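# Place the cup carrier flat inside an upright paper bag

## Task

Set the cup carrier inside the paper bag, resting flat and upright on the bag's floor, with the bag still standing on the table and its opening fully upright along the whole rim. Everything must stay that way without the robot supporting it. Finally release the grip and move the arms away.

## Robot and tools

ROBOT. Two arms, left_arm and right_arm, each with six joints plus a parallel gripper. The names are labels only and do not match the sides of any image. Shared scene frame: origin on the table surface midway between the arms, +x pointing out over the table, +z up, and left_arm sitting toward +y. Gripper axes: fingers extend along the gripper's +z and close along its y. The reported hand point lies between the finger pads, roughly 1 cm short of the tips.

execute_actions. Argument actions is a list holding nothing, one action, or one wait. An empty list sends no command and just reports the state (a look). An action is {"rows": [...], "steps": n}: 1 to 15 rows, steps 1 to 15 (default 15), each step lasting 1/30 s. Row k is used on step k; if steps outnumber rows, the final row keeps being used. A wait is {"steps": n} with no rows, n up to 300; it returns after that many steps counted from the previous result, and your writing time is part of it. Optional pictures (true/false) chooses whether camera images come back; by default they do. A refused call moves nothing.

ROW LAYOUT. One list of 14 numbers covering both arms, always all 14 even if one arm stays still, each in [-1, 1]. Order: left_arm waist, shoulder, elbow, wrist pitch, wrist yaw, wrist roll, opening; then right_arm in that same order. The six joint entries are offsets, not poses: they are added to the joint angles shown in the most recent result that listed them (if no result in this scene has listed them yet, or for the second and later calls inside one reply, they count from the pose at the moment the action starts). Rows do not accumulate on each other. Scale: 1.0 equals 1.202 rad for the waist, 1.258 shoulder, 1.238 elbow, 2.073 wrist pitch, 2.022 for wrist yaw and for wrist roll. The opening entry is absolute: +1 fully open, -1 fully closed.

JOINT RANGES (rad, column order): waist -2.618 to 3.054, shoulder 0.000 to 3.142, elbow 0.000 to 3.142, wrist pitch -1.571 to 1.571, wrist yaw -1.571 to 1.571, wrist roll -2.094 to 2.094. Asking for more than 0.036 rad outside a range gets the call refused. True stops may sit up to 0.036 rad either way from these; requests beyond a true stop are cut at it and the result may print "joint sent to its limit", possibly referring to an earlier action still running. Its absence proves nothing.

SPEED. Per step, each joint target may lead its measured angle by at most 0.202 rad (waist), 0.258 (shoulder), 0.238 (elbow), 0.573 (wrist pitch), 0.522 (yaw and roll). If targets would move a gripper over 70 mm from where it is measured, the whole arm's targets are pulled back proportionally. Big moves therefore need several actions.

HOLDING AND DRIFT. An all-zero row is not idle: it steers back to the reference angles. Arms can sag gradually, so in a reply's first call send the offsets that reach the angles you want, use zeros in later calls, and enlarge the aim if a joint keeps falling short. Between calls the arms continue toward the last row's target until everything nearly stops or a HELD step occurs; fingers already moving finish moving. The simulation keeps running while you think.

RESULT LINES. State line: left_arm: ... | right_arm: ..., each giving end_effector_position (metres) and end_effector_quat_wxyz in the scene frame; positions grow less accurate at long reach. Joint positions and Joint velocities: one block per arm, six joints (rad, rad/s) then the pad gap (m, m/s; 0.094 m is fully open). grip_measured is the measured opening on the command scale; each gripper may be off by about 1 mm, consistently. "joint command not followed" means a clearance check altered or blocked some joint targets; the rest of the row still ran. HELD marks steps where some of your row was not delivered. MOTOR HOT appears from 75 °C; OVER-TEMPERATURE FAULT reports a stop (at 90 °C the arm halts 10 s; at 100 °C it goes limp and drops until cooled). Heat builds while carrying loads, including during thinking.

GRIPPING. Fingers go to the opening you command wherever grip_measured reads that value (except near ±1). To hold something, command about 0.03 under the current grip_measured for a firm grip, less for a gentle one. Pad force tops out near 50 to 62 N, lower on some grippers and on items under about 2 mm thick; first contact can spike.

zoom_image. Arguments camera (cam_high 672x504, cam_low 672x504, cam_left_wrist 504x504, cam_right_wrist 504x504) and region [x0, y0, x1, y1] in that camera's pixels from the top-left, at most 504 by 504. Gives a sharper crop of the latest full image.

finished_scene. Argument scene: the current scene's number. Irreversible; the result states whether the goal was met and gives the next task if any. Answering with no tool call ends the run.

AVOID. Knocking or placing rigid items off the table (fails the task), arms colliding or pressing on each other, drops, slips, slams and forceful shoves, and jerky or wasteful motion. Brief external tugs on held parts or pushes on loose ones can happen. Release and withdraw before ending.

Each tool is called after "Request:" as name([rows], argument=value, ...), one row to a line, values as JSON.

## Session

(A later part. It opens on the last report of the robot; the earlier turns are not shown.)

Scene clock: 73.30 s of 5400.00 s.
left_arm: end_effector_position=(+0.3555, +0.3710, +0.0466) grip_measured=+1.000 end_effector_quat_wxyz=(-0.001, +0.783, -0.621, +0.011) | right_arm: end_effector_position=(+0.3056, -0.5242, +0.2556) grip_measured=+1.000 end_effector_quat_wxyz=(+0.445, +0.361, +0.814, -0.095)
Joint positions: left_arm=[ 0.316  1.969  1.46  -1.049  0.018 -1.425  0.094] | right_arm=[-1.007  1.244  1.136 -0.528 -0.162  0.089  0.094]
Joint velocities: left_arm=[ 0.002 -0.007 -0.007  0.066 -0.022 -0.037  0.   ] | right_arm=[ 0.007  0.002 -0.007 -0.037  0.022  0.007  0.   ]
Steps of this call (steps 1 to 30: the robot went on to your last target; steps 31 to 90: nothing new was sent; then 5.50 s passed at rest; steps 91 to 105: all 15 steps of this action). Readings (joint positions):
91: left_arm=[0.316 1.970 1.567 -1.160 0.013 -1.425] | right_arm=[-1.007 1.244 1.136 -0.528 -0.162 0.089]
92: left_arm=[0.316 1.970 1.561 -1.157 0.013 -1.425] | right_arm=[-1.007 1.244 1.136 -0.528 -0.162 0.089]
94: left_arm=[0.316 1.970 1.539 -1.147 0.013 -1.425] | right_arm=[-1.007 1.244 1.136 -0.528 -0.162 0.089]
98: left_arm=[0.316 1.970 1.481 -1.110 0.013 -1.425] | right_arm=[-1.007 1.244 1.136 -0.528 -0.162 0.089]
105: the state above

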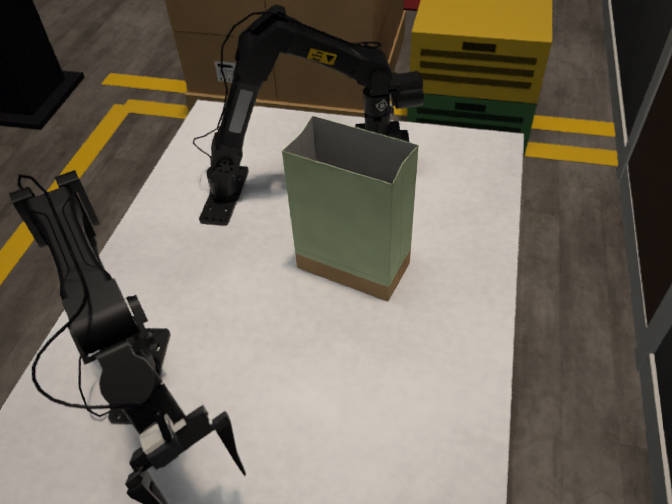

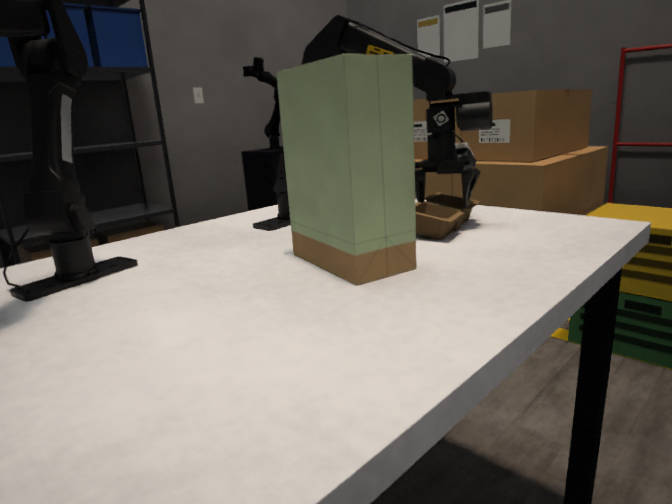

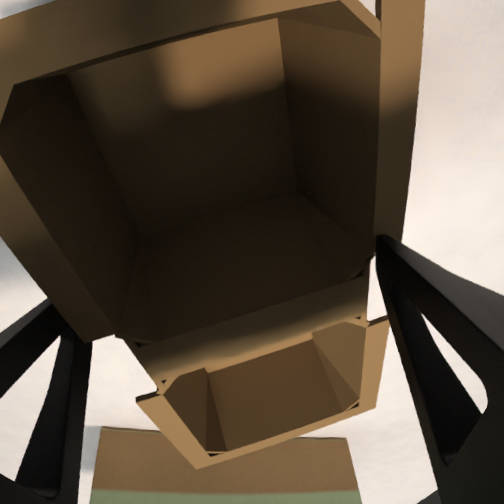

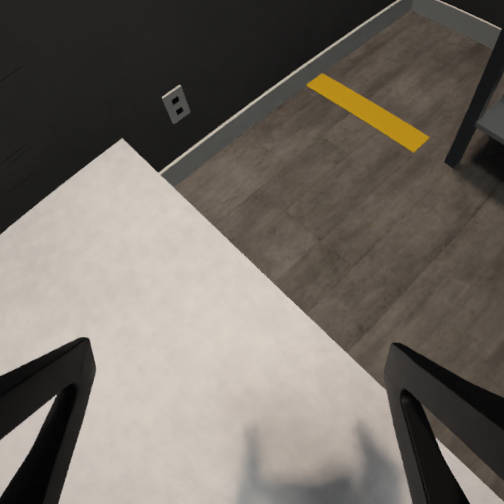

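Request:
execute_actions([
  {"rows":[[0,0,0.075,-0.04,0,0,1,0,0,0,0,0,0,1]],"steps":15},
], pictures=false)

Request:
execute_actions([
  {"rows":[[-0.03,0,0,0,0,0,1,0,0,0,0,0,0,1]],"steps":15},
])

Scene clock: 79.73 s of 5400.00 s.
left_arm: end_effector_position=(+0.3585, +0.3719, +0.0602) grip_measured=+1.000 end_effector_quat_wxyz=(+0.003, +0.783, -0.621, +0.010) | right_arm: end_effector_position=(+0.3056, -0.5242, +0.2556) grip_measured=+1.000 end_effector_quat_wxyz=(+0.445, +0.361, +0.814, -0.095)
Joint positions: left_arm=[ 0.316  1.976  1.525 -1.116  0.02  -1.425  0.094] | right_arm=[-1.007  1.244  1.136 -0.528 -0.162  0.089  0.094]
Joint velocities: left_arm=[-0.002  0.002 -0.012 -0.066 -0.022 -0.022  0.   ] | right_arm=[-0.012  0.002  0.017 -0.051 -0.022 -0.022  0.   ]
Steps of this call (steps 1 to 15: the robot went on to your last target; steps 16 to 90: nothing new was sent; then 2.93 s passed at rest; steps 91 to 105: all 15 steps of this action). Readings (joint positions):
91: left_arm=[0.316 1.971 1.467 -1.055 0.020 -1.425] | right_arm=[-1.007 1.244 1.136 -0.528 -0.162 0.089]
92: left_arm=[0.316 1.975 1.484 -1.072 0.020 -1.425] | right_arm=[-1.007 1.244 1.136 -0.528 -0.162 0.089]
94: left_arm=[0.316 1.976 1.509 -1.089 0.020 -1.425] | right_arm=[-1.007 1.244 1.136 -0.528 -0.162 0.089]
98: left_arm=[0.316 1.976 1.525 -1.100 0.020 -1.425] | right_arm=[-1.007 1.244 1.136 -0.528 -0.162 0.089]
105: the state above

Scene clock: 80.23 s of 5400.00 s.
left_arm: end_effector_position=(+0.3632, +0.3591, +0.0603) grip_measured=+1.000 end_effector_quat_wxyz=(+0.004, +0.772, -0.635, +0.012) | right_arm: end_effector_position=(+0.3056, -0.5242, +0.2556) grip_measured=+1.000 end_effector_quat_wxyz=(+0.445, +0.361, +0.814, -0.095)
Joint positions: left_arm=[ 0.281  1.976  1.525 -1.116  0.024 -1.425  0.094] | right_arm=[-1.007  1.244  1.136 -0.528 -0.162  0.089  0.094]
Joint velocities: left_arm=[-0.002 -0.007 -0.007  0.007 -0.022 -0.037  0.   ] | right_arm=[ 0.002 -0.007 -0.002 -0.066  0.051  0.081  0.   ]
Steps of this call (steps 1 to 15: all 15 steps of this action). Readings (joint positions):
1: left_arm=[0.313 1.976 1.525 -1.116 0.020 -1.425] | right_arm=[-1.007 1.244 1.136 -0.528 -0.162 0.089]
2: left_arm=[0.309 1.976 1.525 -1.116 0.020 -1.425] | right_arm=[-1.007 1.244 1.136 -0.528 -0.162 0.089]
4: left_arm=[0.295 1.976 1.525 -1.116 0.020 -1.425] | right_arm=[-1.007 1.244 1.136 -0.528 -0.162 0.089]
8: left_arm=[0.281 1.976 1.525 -1.116 0.024 -1.425] | right_arm=[-1.007 1.244 1.136 -0.528 -0.162 0.089]
15: the state above

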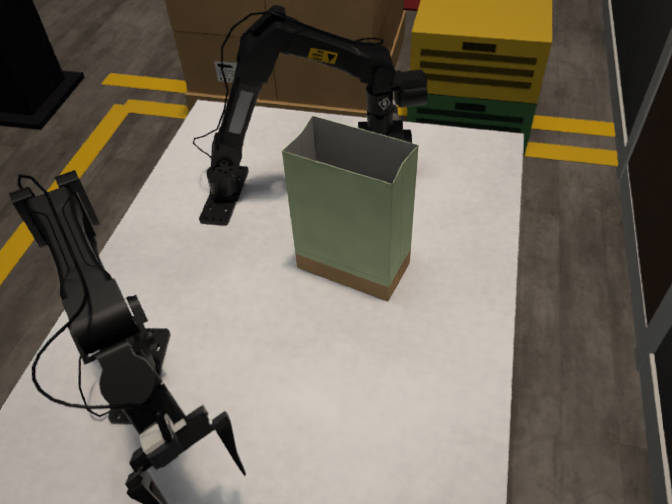

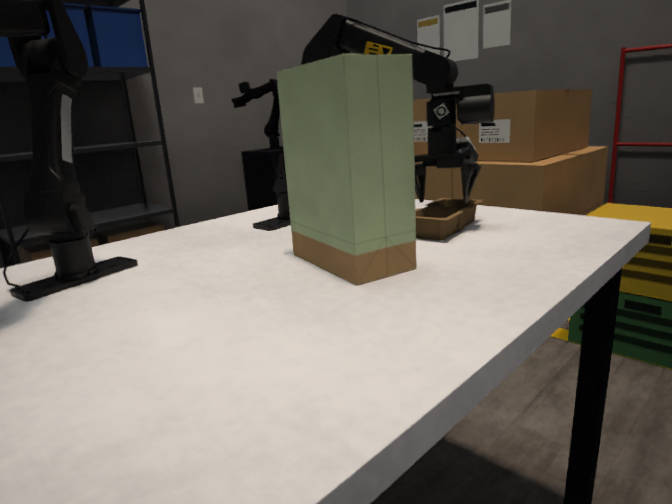

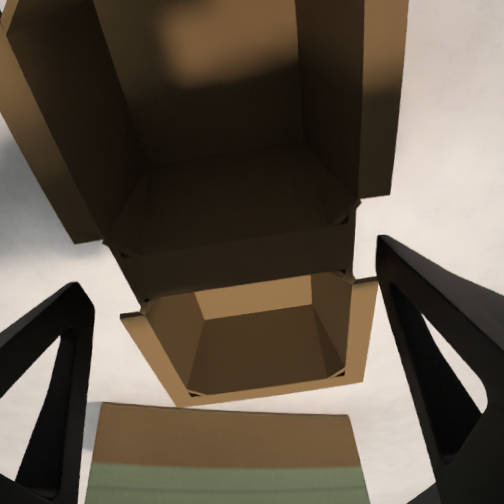

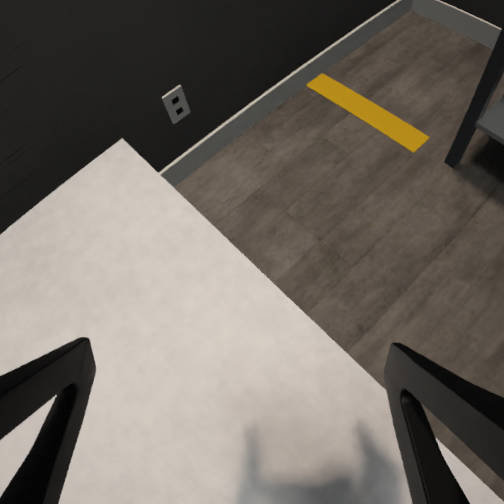

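Request:
execute_actions([
  {"rows":[[0,0,-0.02,0,0,0,1,0,0,0,0,0,0,1],[0,0,-0.03,0.01,0,0,1,0,0,0,0,0,0,1],[0,0,-0.04,0.02,0,0,1,0,0,0,0,0,0,1],[0,0,-0.05,0.02,0,0,1,0,0,0,0,0,0,1],[0,0,-0.06,0.03,0,0,1,0,0,0,0,0,0,1],[0,0,-0.07,0.04,0,0,1,0,0,0,0,0,0,1],[0,0,-0.08,0.045,0,0,1,0,0,0,0,0,0,1]],"steps":15},
])

Scene clock: 85.07 s of 5400.00 s.
left_arm: end_effector_position=(+0.3682, +0.3591, +0.0441) grip_measured=+1.000 end_effector_quat_wxyz=(-0.010, +0.772, -0.635, +0.025) | right_arm: end_effector_position=(+0.3056, -0.5242, +0.2556) grip_measured=+1.000 end_effector_quat_wxyz=(+0.445, +0.361, +0.814, -0.095)
Joint positions: left_arm=[ 0.281  1.973  1.455 -1.01   0.033 -1.425  0.094] | right_arm=[-1.007  1.244  1.136 -0.528 -0.162  0.089  0.094]
Joint velocities: left_arm=[-0.007  0.002 -0.022  0.066 -0.007  0.022  0.   ] | right_arm=[-0.017 -0.002  0.002 -0.022  0.066 -0.007  0.   ]
Steps of this call (steps 1 to 15: the robot went on to your last target; steps 16 to 90: nothing new was sent; then 1.33 s passed at rest; steps 91 to 105: all 15 steps of this action). Readings (joint positions):
91: left_arm=[0.281 1.976 1.525 -1.116 0.025 -1.425] | right_arm=[-1.007 1.244 1.136 -0.528 -0.162 0.089]
92: left_arm=[0.281 1.976 1.522 -1.113 0.025 -1.425] | right_arm=[-1.007 1.244 1.136 -0.528 -0.162 0.089]
94: left_arm=[0.281 1.976 1.506 -1.098 0.025 -1.425] | right_arm=[-1.007 1.244 1.136 -0.528 -0.162 0.089]
98: left_arm=[0.281 1.973 1.468 -1.048 0.028 -1.425] | right_arm=[-1.007 1.244 1.136 -0.528 -0.162 0.089]
105: the state above

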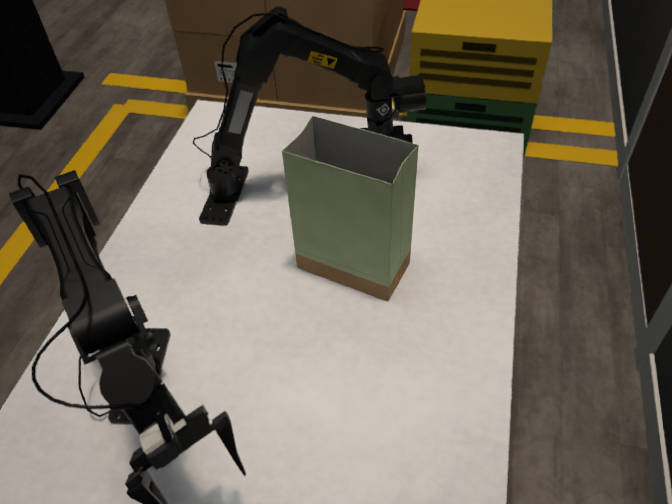

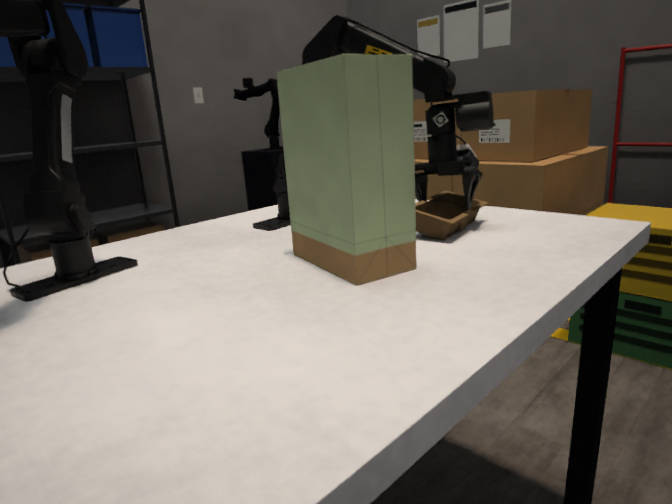

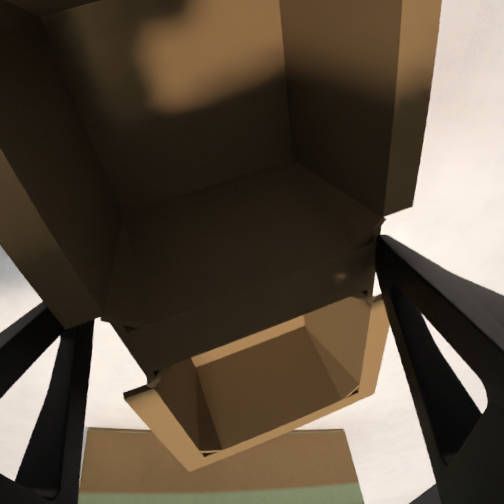

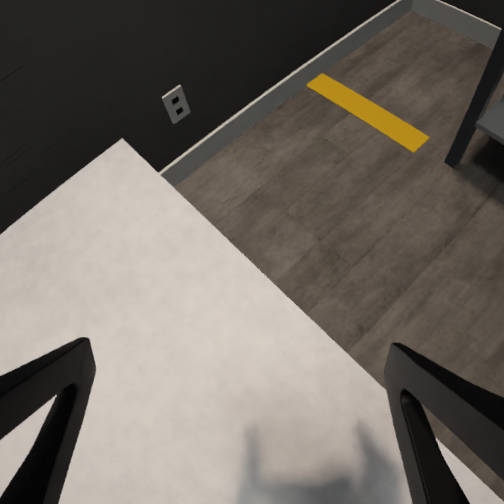

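Request:
execute_actions([
  {"rows":[[0,0,0.03,-0.045,0,0,1,0,0,0,0,0,0,1],[0,0,0.03,-0.045,0,-0.03,1,0,0,0,0,0,0,1]],"steps":15},
])

Scene clock: 91.00 s of 5400.00 s.
left_arm: end_effector_position=(+0.3610, +0.3555, +0.0481) grip_measured=+1.000 end_effector_quat_wxyz=(+0.008, +0.787, -0.616, +0.018) | right_arm: end_effector_position=(+0.3056, -0.5242, +0.2556) grip_measured=+1.000 end_effector_quat_wxyz=(+0.445, +0.361, +0.814, -0.095)
Joint positions: left_arm=[ 0.281  1.973  1.472 -1.064  0.039 -1.472  0.094] | right_arm=[-1.007  1.244  1.136 -0.528 -0.162  0.089  0.094]
Joint velocities: left_arm=[ 0.002 -0.012 -0.007 -0.095 -0.022 -0.066  0.   ] | right_arm=[-0.002  0.002  0.002 -0.007 -0.037 -0.037  0.   ]
Steps of this call (steps 1 to 15: the robot went on to your last target; steps 16 to 90: nothing new was sent; then 2.43 s passed at rest; steps 91 to 105: all 15 steps of this action). Readings (joint positions):
91: left_arm=[0.281 1.973 1.457 -1.012 0.034 -1.425] | right_arm=[-1.007 1.244 1.136 -0.528 -0.162 0.089]
92: left_arm=[0.281 1.973 1.460 -1.023 0.035 -1.432] | right_arm=[-1.007 1.244 1.136 -0.528 -0.162 0.089]
94: left_arm=[0.281 1.973 1.466 -1.043 0.036 -1.448] | right_arm=[-1.007 1.244 1.136 -0.528 -0.162 0.089]
98: left_arm=[0.281 1.973 1.471 -1.058 0.038 -1.464] | right_arm=[-1.007 1.244 1.136 -0.528 -0.162 0.089]
105: the state above

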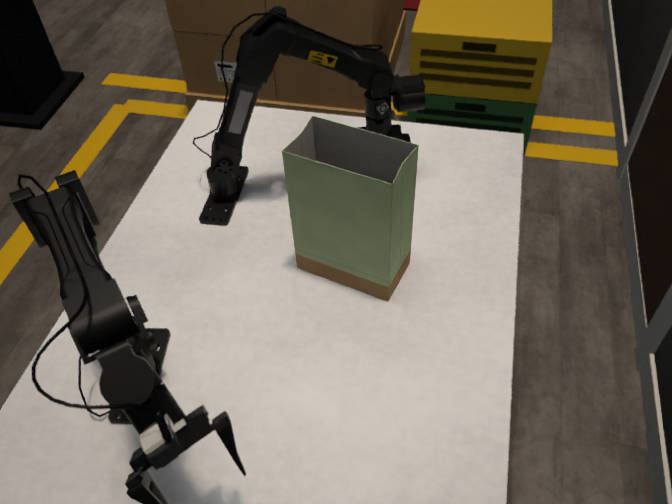

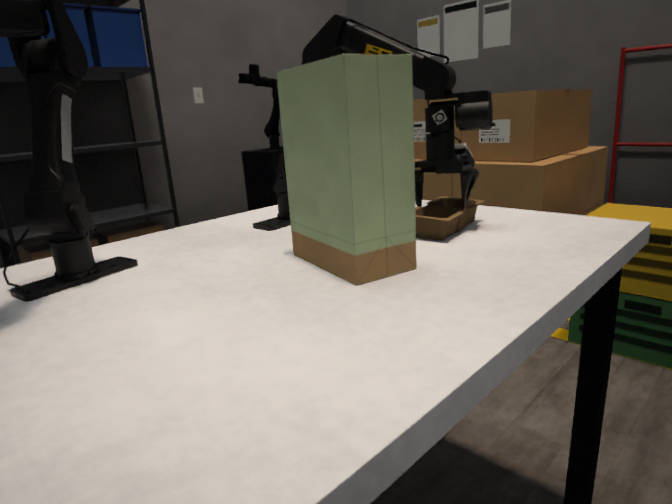

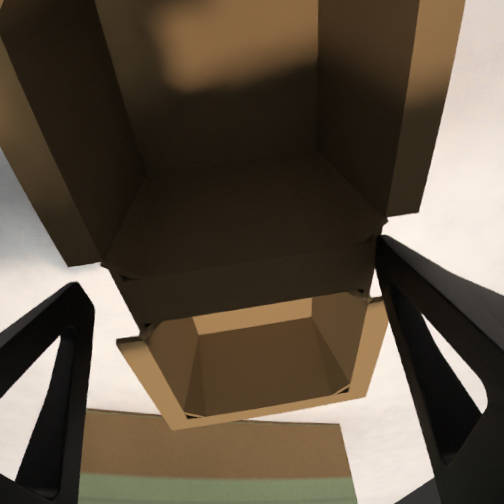

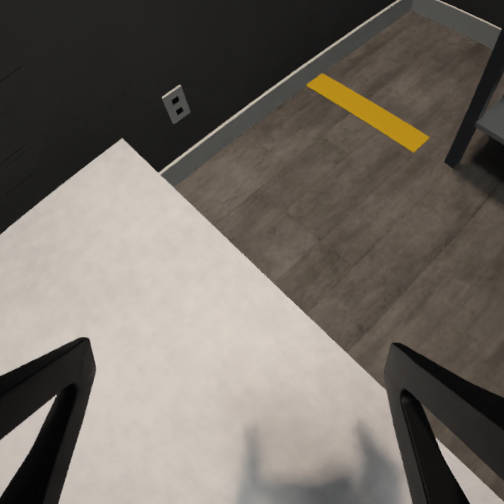

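Request:
execute_actions([
  {"rows":[[0,0,-0.02,0.02,0,0,1,0,0,0,0,0,0,1],[0,0,-0.03,0.025,0,0,1,0,0,0,0,0,0,1],[0,0,-0.04,0.03,0,0,1,0,0,0,0,0,0,1],[0,0,-0.05,0.035,0,0,1,0,0,0,0,0,0,1]],"steps":15},
])

Scene clock: 102.33 s of 5400.00 s.
left_arm: end_effector_position=(+0.3688, +0.3565, +0.0388) grip_measured=+1.000 end_effector_quat_wxyz=(-0.007, +0.787, -0.616, +0.033) | right_arm: end_effector_position=(+0.3056, -0.5242, +0.2556) grip_measured=+1.000 end_effector_quat_wxyz=(+0.445, +0.361, +0.814, -0.095)
Joint positions: left_arm=[ 0.281  1.973  1.432 -0.982  0.048 -1.474  0.094] | right_arm=[-1.007  1.244  1.136 -0.528 -0.162  0.089  0.094]
Joint velocities: left_arm=[-0.012  0.007 -0.022 -0.066  0.037  0.022  0.   ] | right_arm=[-0.037 -0.007 -0.007  0.022 -0.007  0.051  0.   ]
Steps of this call (steps 1 to 15: the robot went on to your last target; steps 16 to 90: nothing new was sent; then 7.83 s passed at rest; steps 91 to 105: all 15 steps of this action). Readings (joint positions):
91: left_arm=[0.281 1.973 1.473 -1.061 0.040 -1.474] | right_arm=[-1.007 1.244 1.136 -0.528 -0.162 0.089]
92: left_arm=[0.281 1.973 1.470 -1.051 0.041 -1.474] | right_arm=[-1.007 1.244 1.136 -0.528 -0.162 0.089]
94: left_arm=[0.281 1.973 1.457 -1.024 0.044 -1.474] | right_arm=[-1.007 1.244 1.136 -0.528 -0.162 0.089]
98: left_arm=[0.281 1.973 1.443 -0.985 0.048 -1.474] | right_arm=[-1.007 1.244 1.136 -0.528 -0.162 0.089]
105: the state above

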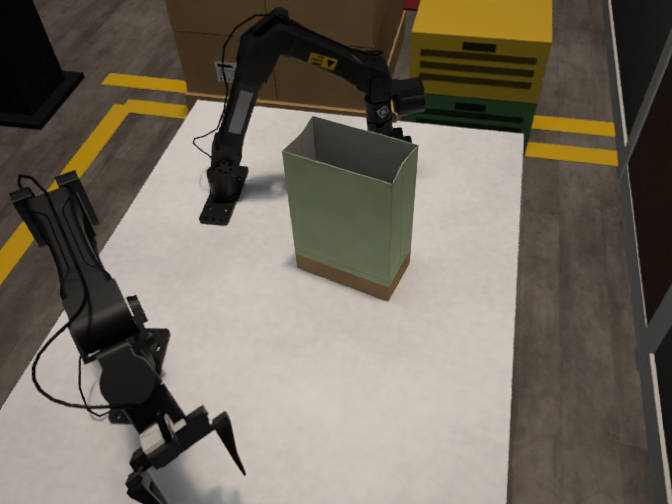

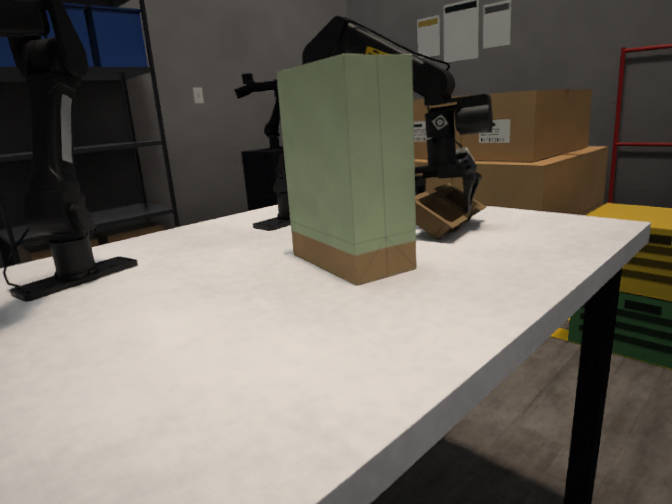

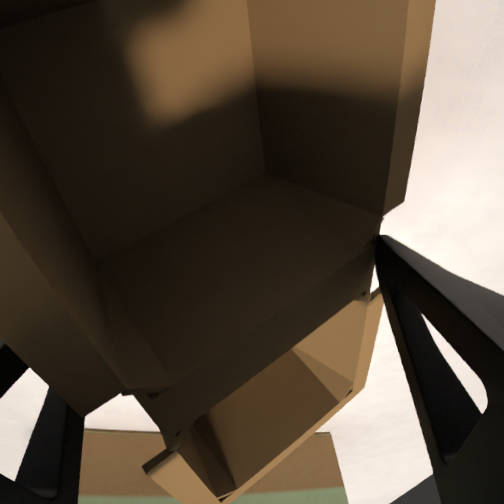

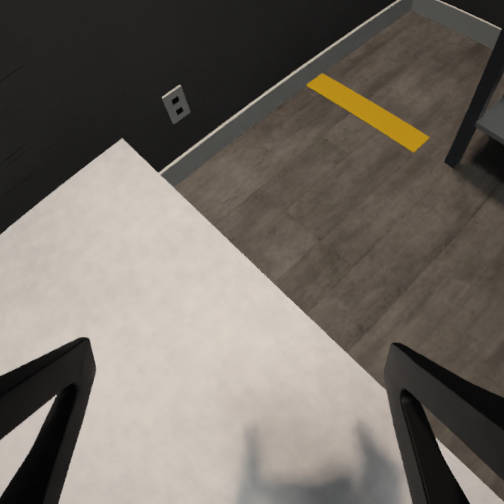

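Request:
execute_actions([
  {"rows":[[0,0,0.03,-0.02,0,0,1,0,0,0,0,0,0,1],[0,0,0.05,-0.04,0,0,1,0,0,0,0,0,0,1],[0,0,0.07,-0.05,0,0,1,0,0,0,0,0,0,1],[0,0,0.09,-0.06,0,0,1,0,0,0,0,0,0,1]],"steps":15},
], pictures=false)

Request:
execute_actions([
  {"rows":[[-0.015,0.03,0.04,0,-0.02,0.02,1,0,0,0,0,0,0,1]],"steps":15},
])

Scene clock: 108.23 s of 5400.00 s.
left_arm: end_effector_position=(+0.3691, +0.3564, +0.0572) grip_measured=+1.000 end_effector_quat_wxyz=(+0.004, +0.787, -0.616, +0.027) | right_arm: end_effector_position=(+0.3056, -0.5242, +0.2556) grip_measured=+1.000 end_effector_quat_wxyz=(+0.445, +0.361, +0.814, -0.095)
Joint positions: left_arm=[ 0.281  1.979  1.517 -1.087  0.049 -1.474  0.094] | right_arm=[-1.007  1.244  1.136 -0.528 -0.162  0.089  0.094]
Joint velocities: left_arm=[ 0.022 -0.017 -0.017 -0.037 -0.081  0.037  0.   ] | right_arm=[-0.002 -0.007 -0.007  0.007  0.022 -0.007  0.   ]
Steps of this call (steps 1 to 15: the robot went on to your last target; steps 16 to 90: nothing new was sent; then 2.40 s passed at rest; steps 91 to 105: all 15 steps of this action). Readings (joint positions):
91: left_arm=[0.281 1.973 1.432 -0.983 0.048 -1.474] | right_arm=[-1.007 1.244 1.136 -0.528 -0.162 0.089]
92: left_arm=[0.281 1.974 1.437 -0.993 0.049 -1.474] | right_arm=[-1.007 1.244 1.136 -0.528 -0.162 0.089]
94: left_arm=[0.281 1.979 1.466 -1.031 0.049 -1.474] | right_arm=[-1.007 1.244 1.136 -0.528 -0.162 0.089]
98: left_arm=[0.281 1.979 1.514 -1.064 0.049 -1.474] | right_arm=[-1.007 1.244 1.136 -0.528 -0.162 0.089]
105: the state above

Scene clock: 108.73 s of 5400.00 s.
left_arm: end_effector_position=(+0.3720, +0.3569, +0.0475) grip_measured=+1.000 end_effector_quat_wxyz=(+0.006, +0.775, -0.632, +0.011) | right_arm: end_effector_position=(+0.3056, -0.5242, +0.2556) grip_measured=+1.000 end_effector_quat_wxyz=(+0.445, +0.361, +0.814, -0.095)
Joint positions: left_arm=[ 0.269  2.019  1.535 -1.087  0.026 -1.445  0.094] | right_arm=[-1.007  1.244  1.136 -0.528 -0.162  0.089  0.094]
Joint velocities: left_arm=[ 0.002  0.017 -0.017  0.022  0.037  0.051  0.   ] | right_arm=[-0.002  0.007 -0.007 -0.11  -0.037 -0.022  0.   ]
Steps of this call (steps 1 to 15: all 15 steps of this action). Readings (joint positions):
1: left_arm=[0.280 1.983 1.520 -1.089 0.046 -1.470] | right_arm=[-1.007 1.244 1.136 -0.528 -0.162 0.089]
2: left_arm=[0.278 1.990 1.527 -1.090 0.041 -1.465] | right_arm=[-1.007 1.244 1.136 -0.528 -0.162 0.089]
4: left_arm=[0.273 2.004 1.535 -1.087 0.034 -1.457] | right_arm=[-1.007 1.244 1.136 -0.528 -0.162 0.089]
8: left_arm=[0.269 2.018 1.535 -1.087 0.030 -1.450] | right_arm=[-1.007 1.244 1.136 -0.528 -0.162 0.089]
15: the state above

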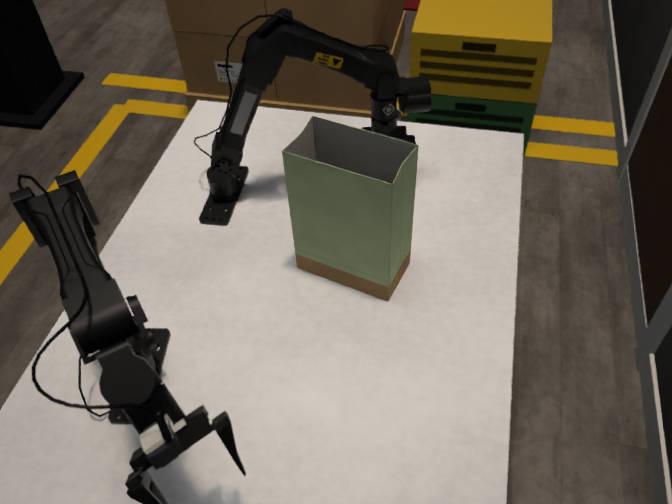

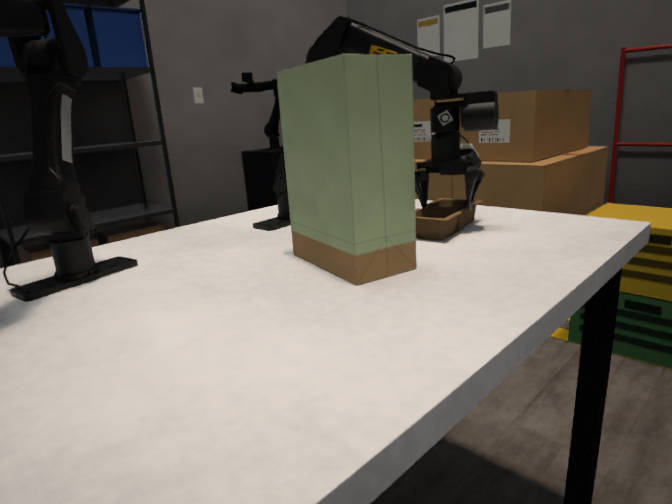

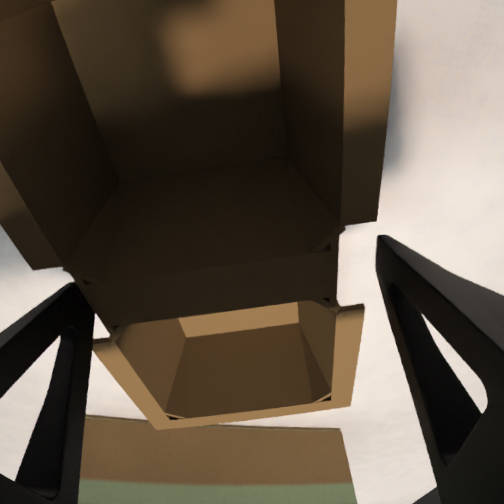

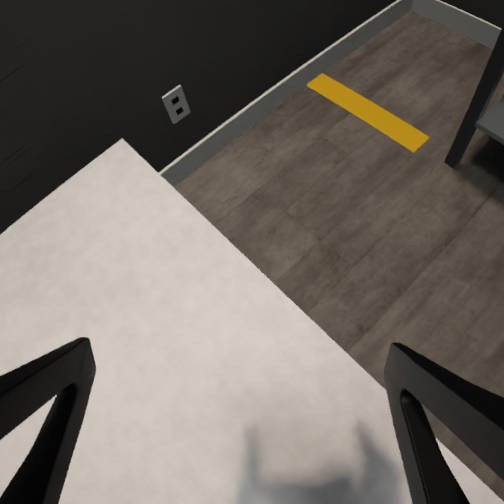

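Request:
execute_actions([
  {"rows":[[0,0,0,-0.015,0,0,1,0,0,0,0,0,0,1],[0,0,0,-0.015,0,0,1,0,0,0,0,0,0,1],[0,0,0,-0.015,0,0,1,0,0,0,0,0,0,1],[0,0,0,-0.015,0,0,1,0,0,0,0,0,0,1],[0,0,0,-0.015,0,0,1,0,0,0,0,0,0,1],[0,0,-0.02,-0.015,0,0,1,0,0,0,0,0,0,1],[0,0,-0.03,-0.015,0,0,1,0,0,0,0,0,0,1],[0,0,-0.04,-0.01,0,0,1,0,0,0,0,0,0,1],[0,0,-0.05,0,0,0,1,0,0,0,0,0,0,1],[0,0,-0.055,0.01,0,0,1,0,0,0,0,0,0,1]],"steps":15},
])

Scene clock: 123.77 s of 5400.00 s.
left_arm: end_effector_position=(+0.3551, +0.3510, +0.0334) grip_measured=+1.000 end_effector_quat_wxyz=(+0.031, +0.775, -0.632, -0.004) | right_arm: end_effector_position=(+0.3056, -0.5242, +0.2556) grip_measured=+1.000 end_effector_quat_wxyz=(+0.445, +0.361, +0.814, -0.095)
Joint positions: left_arm=[ 0.269  2.021  1.479 -1.086  0.027 -1.444  0.094] | right_arm=[-1.007  1.244  1.136 -0.528 -0.162  0.089  0.094]
Joint velocities: left_arm=[ 0.022  0.002  0.012  0.051 -0.022  0.037  0.   ] | right_arm=[ 0.002  0.007 -0.042  0.051  0.007 -0.051  0.   ]
Steps of this call (steps 1 to 15: the robot went on to your last target; steps 16 to 90: nothing new was sent; then 11.53 s passed at rest; steps 91 to 105: all 15 steps of this action). Readings (joint positions):
91: left_arm=[0.269 2.019 1.535 -1.088 0.025 -1.444] | right_arm=[-1.007 1.244 1.136 -0.528 -0.162 0.089]
92: left_arm=[0.269 2.019 1.535 -1.091 0.026 -1.444] | right_arm=[-1.007 1.244 1.136 -0.528 -0.162 0.089]
94: left_arm=[0.269 2.019 1.535 -1.096 0.026 -1.444] | right_arm=[-1.007 1.244 1.136 -0.528 -0.162 0.089]
98: left_arm=[0.269 2.019 1.527 -1.100 0.026 -1.444] | right_arm=[-1.007 1.244 1.136 -0.528 -0.162 0.089]
105: the state above

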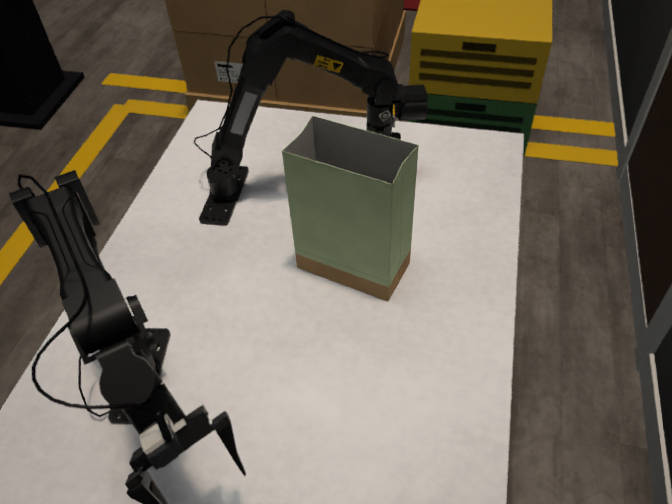

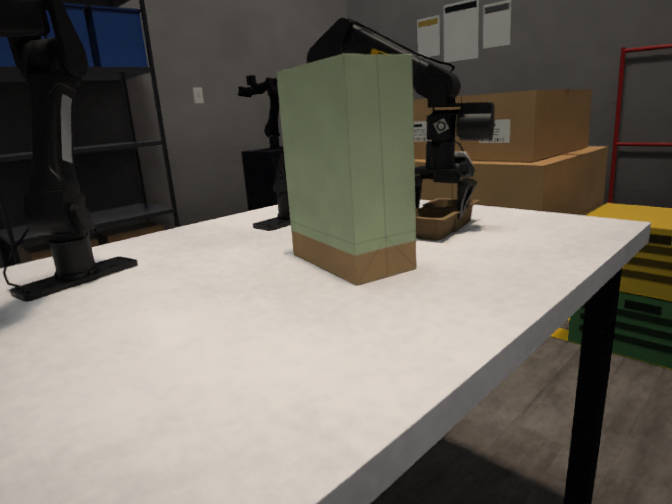

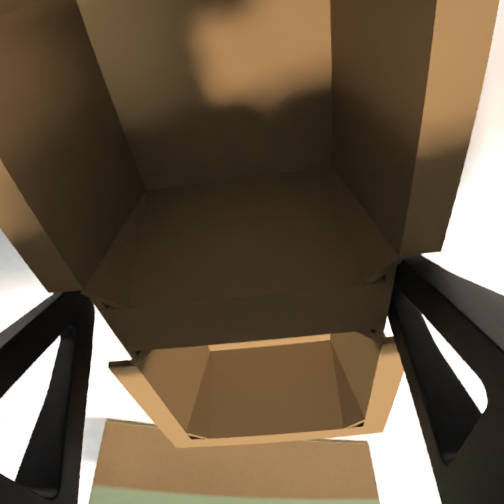

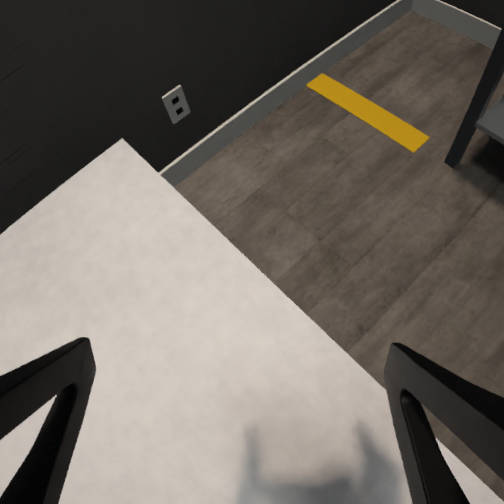

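Request:
execute_actions([
  {"rows":[[0,0,0,0,0,0,0.6,0,0,0,0,0,0,1]],"steps":15},
], pictures=false)

Request:
execute_actions([
  {"rows":[[0,-0.02,0.05,-0.02,0,0,0.6,0,0,0,0,0,0,1],[0,-0.03,0.1,-0.04,0,0,0.6,0,0,0,0,0,0,1],[0.02,-0.04,0.15,-0.06,0,0,0.6,0,0,0,0,0,0,1],[0.04,-0.05,0.2,-0.08,0,0,0.6,0,0,0,0,0,0,1],[0.07,-0.06,0.25,-0.1,0,0,0.6,0,0,0,0,0,0,1],[0.1,-0.07,0.3,-0.12,0,0,0.6,0,0,0,0,0,0,1],[0.14,-0.08,0.35,-0.14,0,0,0.6,0,0,0,0,0,0,1],[0.18,-0.09,0.4,-0.17,0,0,0.6,0,0,0,0,0,0,1],[0.2,-0.1,0.45,-0.2,0,0,0.6,0,0,0,0,0,0,1]],"steps":15},
])

Scene clock: 139.77 s of 5400.00 s.
left_arm: end_effector_position=(+0.3578, +0.3517, +0.0333) grip_measured=+0.678 end_effector_quat_wxyz=(+0.027, +0.775, -0.632, -0.000) | right_arm: end_effector_position=(+0.3056, -0.5242, +0.2556) grip_measured=+1.000 end_effector_quat_wxyz=(+0.445, +0.361, +0.814, -0.095)
Joint positions: left_arm=[ 0.269  2.021  1.479 -1.075  0.028 -1.444  0.079] | right_arm=[-1.007  1.244  1.136 -0.528 -0.162  0.089  0.094]
Joint velocities: left_arm=[-0.007 -0.007  0.002  0.022  0.022  0.007  0.001] | right_arm=[-0.042  0.012  0.007 -0.007  0.007  0.007  0.   ]
Steps of this call (steps 1 to 30: the robot went on to your last target; steps 31 to 90: nothing new was sent; then 12.50 s passed at rest; steps 91 to 105: all 15 steps of this action). Readings (joint positions):
91: left_arm=[0.269 2.021 1.479 -1.074 0.028 -1.444] | right_arm=[-1.007 1.244 1.136 -0.528 -0.162 0.089]
92: left_arm=[0.269 2.021 1.479 -1.074 0.028 -1.444] | right_arm=[-1.007 1.244 1.136 -0.528 -0.162 0.089]
94: left_arm=[0.269 2.021 1.479 -1.075 0.028 -1.444] | right_arm=[-1.007 1.244 1.136 -0.528 -0.162 0.089]
98: left_arm=[0.269 2.021 1.479 -1.075 0.028 -1.444] | right_arm=[-1.007 1.244 1.136 -0.528 -0.162 0.089]
105: the state above

Scene clock: 140.27 s of 5400.00 s.
left_arm: end_effector_position=(+0.3626, +0.4630, +0.2120) grip_measured=+0.678 end_effector_quat_wxyz=(-0.123, +0.838, -0.526, +0.074) | right_arm: end_effector_position=(+0.3056, -0.5242, +0.2556) grip_measured=+1.000 end_effector_quat_wxyz=(+0.445, +0.361, +0.814, -0.095)
Joint positions: left_arm=[ 0.522  1.911  2.005 -1.378  0.032 -1.444  0.079] | right_arm=[-1.007  1.244  1.136 -0.528 -0.162  0.089  0.094]
Joint velocities: left_arm=[ 0.271 -0.491  0.379 -0.593 -0.081 -0.081 -0.   ] | right_arm=[-0.002  0.017 -0.007 -0.081 -0.066 -0.095  0.   ]
Steps of this call (steps 1 to 15: all 15 steps of this action). Readings (joint positions):
1: left_arm=[0.269 2.021 1.483 -1.080 0.028 -1.444] | right_arm=[-1.007 1.244 1.136 -0.528 -0.162 0.089]
2: left_arm=[0.269 2.021 1.497 -1.096 0.029 -1.444] | right_arm=[-1.007 1.244 1.136 -0.528 -0.162 0.089]
4: left_arm=[0.275 2.021 1.568 -1.150 0.033 -1.444] | right_arm=[-1.007 1.244 1.136 -0.528 -0.162 0.089]
8: left_arm=[0.341 1.996 1.753 -1.215 0.044 -1.444] | right_arm=[-1.007 1.244 1.136 -0.528 -0.162 0.089]
15: the state above

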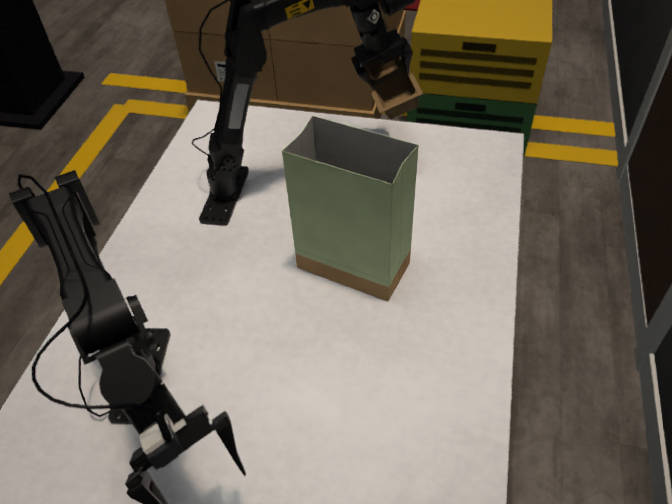

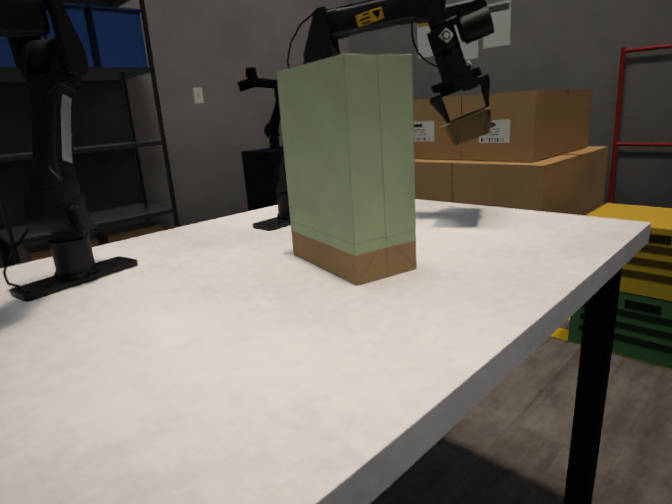

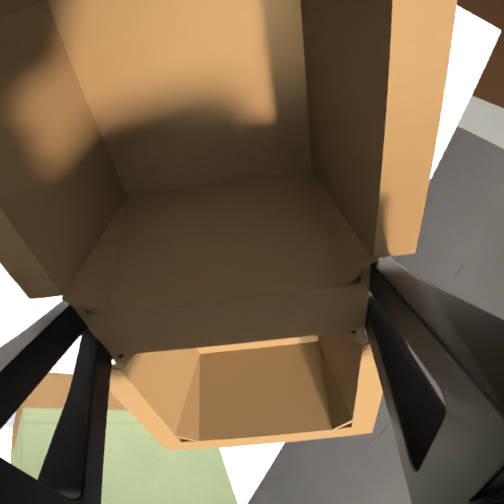

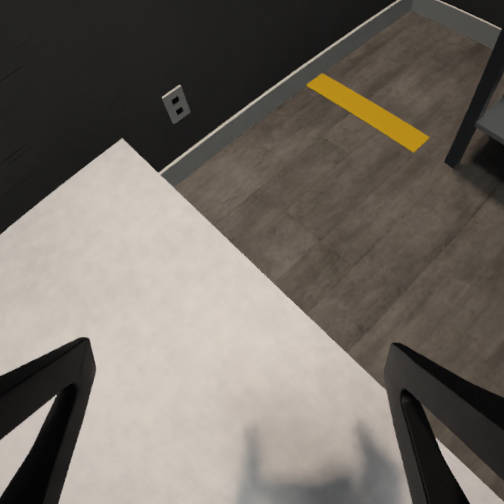

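Request:
execute_actions([
  {"rows":[[0,-0.2,0.36,-0.06,0,0.62,0.6,0,0,0,0,0,0,1]],"steps":15},
], pictures=false)

Request:
execute_actions([
  {"steps":12},
], pictures=false)

Request:
execute_actions([
  {"rows":[[-0.1,0,0,0,0,0,0.6,0,0,0,0,0,0,1],[-0.15,0,0,0,0,0,0.6,0,0,0,0,0,0,1],[-0.2,0,0,0,0,0,0.6,0,0,0,0,0,0,1],[-0.25,0,0,0,0,0,0.6,0,0,0,0,0,0,1],[-0.3,0,0,0,0,0,0.6,0,0,0,0,0,0,1],[-0.35,0,0,0,0,0,0.6,0,0,0,0,0,0,1],[-0.4,0,0,0,0,0,0.6,0,0,0,0,0,0,1],[-0.45,0,0,0,0,0,0.6,0,0,0,0,0,0,1],[-0.5,0,0,0,0,0,0.6,0,0,0,0,0,0,1]],"steps":15},
], pictures=false)

Request:
execute_actions([
  {"rows":[[-0.1,0,0,0,0,0,0.6,0,0,0,0,0,0,1],[-0.15,0,0,0,0,0,0.6,0,0,0,0,0,0,1],[-0.2,0,0,0,0,0,0.6,0,0,0,0,0,0,1],[-0.25,0,0,0,0,0,0.6,0,0,0,0,0,0,1],[-0.3,0,0,0,0,0,0.6,0,0,0,0,0,0,1],[-0.35,0,0,0,0,0,0.6,0,0,0,0,0,0,1]],"steps":15},
])

Scene clock: 165.90 s of 5400.00 s.
left_arm: end_effector_position=(+0.3199, +0.4316, +0.4333) grip_measured=+0.678 end_effector_quat_wxyz=(+0.416, -0.465, +0.781, -0.002) | right_arm: end_effector_position=(+0.3056, -0.5242, +0.2556) grip_measured=+1.000 end_effector_quat_wxyz=(+0.445, +0.361, +0.814, -0.095)
Joint positions: left_arm=[ 0.514  1.656  2.43  -1.487  0.032 -0.515  0.079] | right_arm=[-1.007  1.244  1.136 -0.528 -0.162  0.089  0.094]
Joint velocities: left_arm=[ 0.002 -0.501  0.335  0.022  0.066  2.147 -0.   ] | right_arm=[-0.017  0.007 -0.007 -0.051  0.037  0.007  0.   ]
Steps of this call (steps 1 to 30: the robot went on to your last target; steps 31 to 90: nothing new was sent; then 22.13 s passed at rest; steps 91 to 105: all 15 steps of this action). Readings (joint positions):
91: left_arm=[0.514 1.893 2.030 -1.483 0.030 -1.411] | right_arm=[-1.007 1.244 1.136 -0.528 -0.162 0.089]
92: left_arm=[0.514 1.888 2.044 -1.486 0.031 -1.367] | right_arm=[-1.007 1.244 1.136 -0.528 -0.162 0.089]
94: left_arm=[0.514 1.861 2.084 -1.487 0.032 -1.279] | right_arm=[-1.007 1.244 1.136 -0.528 -0.162 0.089]
98: left_arm=[0.514 1.786 2.207 -1.489 0.032 -1.081] | right_arm=[-1.007 1.244 1.136 -0.528 -0.162 0.089]
105: the state above

Scene clock: 166.30 s of 5400.00 s.
left_arm: end_effector_position=(+0.3195, +0.4313, +0.4330) grip_measured=+0.678 end_effector_quat_wxyz=(+0.409, -0.347, +0.842, +0.058) | right_arm: end_effector_position=(+0.3056, -0.5242, +0.2556) grip_measured=+1.000 end_effector_quat_wxyz=(+0.445, +0.361, +0.814, -0.095)
Joint positions: left_arm=[ 0.514  1.664  2.446 -1.5    0.032 -0.223  0.079] | right_arm=[-1.007  1.244  1.136 -0.528 -0.162  0.089  0.094]
Joint velocities: left_arm=[-0.007  0.032 -0.032  0.007  0.022  0.168  0.   ] | right_arm=[ 0.027 -0.007  0.002 -0.022 -0.066 -0.022  0.   ]
Steps of this call (steps 1 to 12: the robot went on to your last target). Readings (joint positions):
1: left_arm=[0.514 1.641 2.439 -1.487 0.032 -0.452] | right_arm=[-1.007 1.244 1.136 -0.528 -0.162 0.089]
2: left_arm=[0.514 1.632 2.444 -1.487 0.032 -0.402] | right_arm=[-1.007 1.244 1.136 -0.528 -0.162 0.089]
4: left_arm=[0.514 1.627 2.446 -1.487 0.032 -0.329] | right_arm=[-1.007 1.244 1.136 -0.528 -0.162 0.089]
8: left_arm=[0.514 1.649 2.446 -1.496 0.032 -0.254] | right_arm=[-1.007 1.244 1.136 -0.528 -0.162 0.089]
12: the state above

Scene clock: 166.80 s of 5400.00 s.
left_arm: end_effector_position=(+0.3777, +0.2188, +0.4295) grip_measured=+0.678 end_effector_quat_wxyz=(+0.402, -0.077, +0.909, -0.072) | right_arm: end_effector_position=(+0.3056, -0.5242, +0.2556) grip_measured=+1.000 end_effector_quat_wxyz=(+0.445, +0.361, +0.814, -0.095)
Joint positions: left_arm=[-0.094  1.674  2.446 -1.501  0.043 -0.222  0.079] | right_arm=[-1.007  1.244  1.136 -0.528 -0.162  0.089  0.094]
Joint velocities: left_arm=[ 0.007  0.017  0.012  0.022  0.007 -0.081  0.   ] | right_arm=[ 0.002 -0.017 -0.007 -0.037 -0.007 -0.037  0.   ]
Steps of this call (steps 1 to 15: all 15 steps of this action). Readings (joint positions):
1: left_arm=[0.499 1.665 2.446 -1.500 0.021 -0.222] | right_arm=[-1.007 1.244 1.136 -0.528 -0.162 0.089]
2: left_arm=[0.460 1.665 2.446 -1.500 0.010 -0.222] | right_arm=[-1.007 1.244 1.136 -0.528 -0.162 0.089]
4: left_arm=[0.337 1.666 2.446 -1.500 0.009 -0.222] | right_arm=[-1.007 1.244 1.136 -0.528 -0.162 0.089]
8: left_arm=[0.074 1.673 2.446 -1.500 0.021 -0.222] | right_arm=[-1.007 1.244 1.136 -0.528 -0.162 0.089]
15: the state above

Scene clock: 167.30 s of 5400.00 s.
left_arm: end_effector_position=(+0.3384, +0.0664, +0.4264) grip_measured=+0.678 end_effector_quat_wxyz=(+0.373, +0.119, +0.907, -0.158) | right_arm: end_effector_position=(+0.3056, -0.5242, +0.2556) grip_measured=+1.000 end_effector_quat_wxyz=(+0.445, +0.361, +0.814, -0.095)
Joint positions: left_arm=[-0.522  1.683  2.446 -1.501  0.052 -0.223  0.079] | right_arm=[-1.007  1.244  1.136 -0.528 -0.162  0.089  0.094]
Joint velocities: left_arm=[-0.002 -0.007  0.017 -0.081  0.007  0.007 -0.   ] | right_arm=[-0.017 -0.012 -0.007 -0.022  0.037 -0.037  0.   ]
Steps of this call (steps 1 to 15: all 15 steps of this action). Readings (joint positions):
1: left_arm=[-0.108 1.674 2.446 -1.501 0.032 -0.223] | right_arm=[-1.007 1.244 1.136 -0.528 -0.162 0.089]
2: left_arm=[-0.146 1.674 2.446 -1.501 0.021 -0.223] | right_arm=[-1.007 1.244 1.136 -0.528 -0.162 0.089]
4: left_arm=[-0.270 1.675 2.446 -1.501 0.020 -0.223] | right_arm=[-1.007 1.244 1.136 -0.528 -0.162 0.089]
8: left_arm=[-0.501 1.683 2.446 -1.501 0.047 -0.223] | right_arm=[-1.007 1.244 1.136 -0.528 -0.162 0.089]
15: the state above

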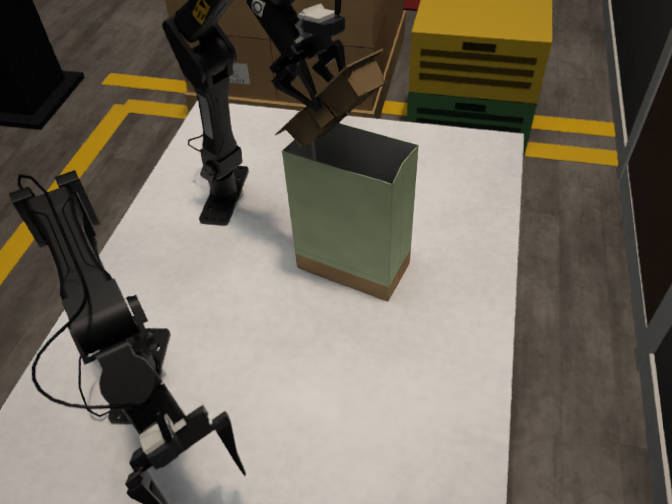

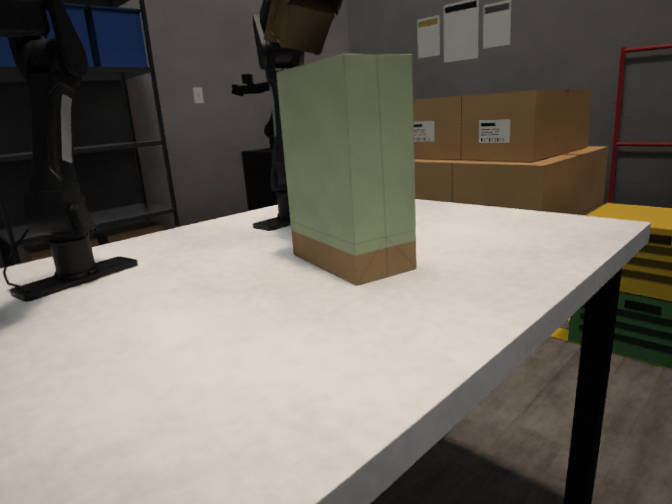

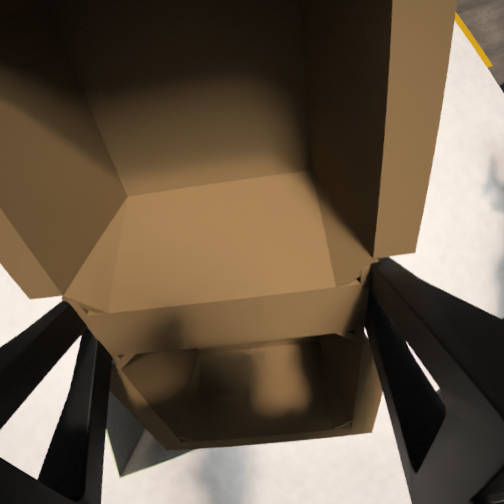

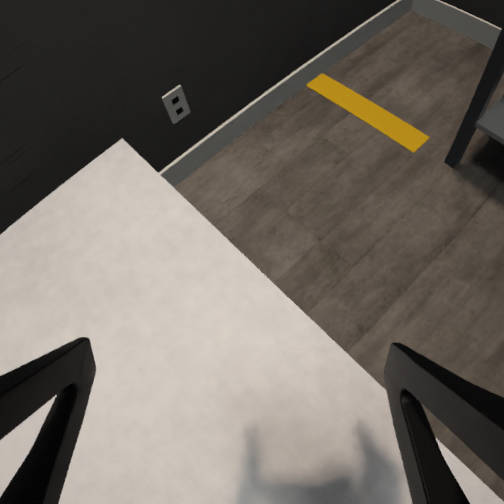

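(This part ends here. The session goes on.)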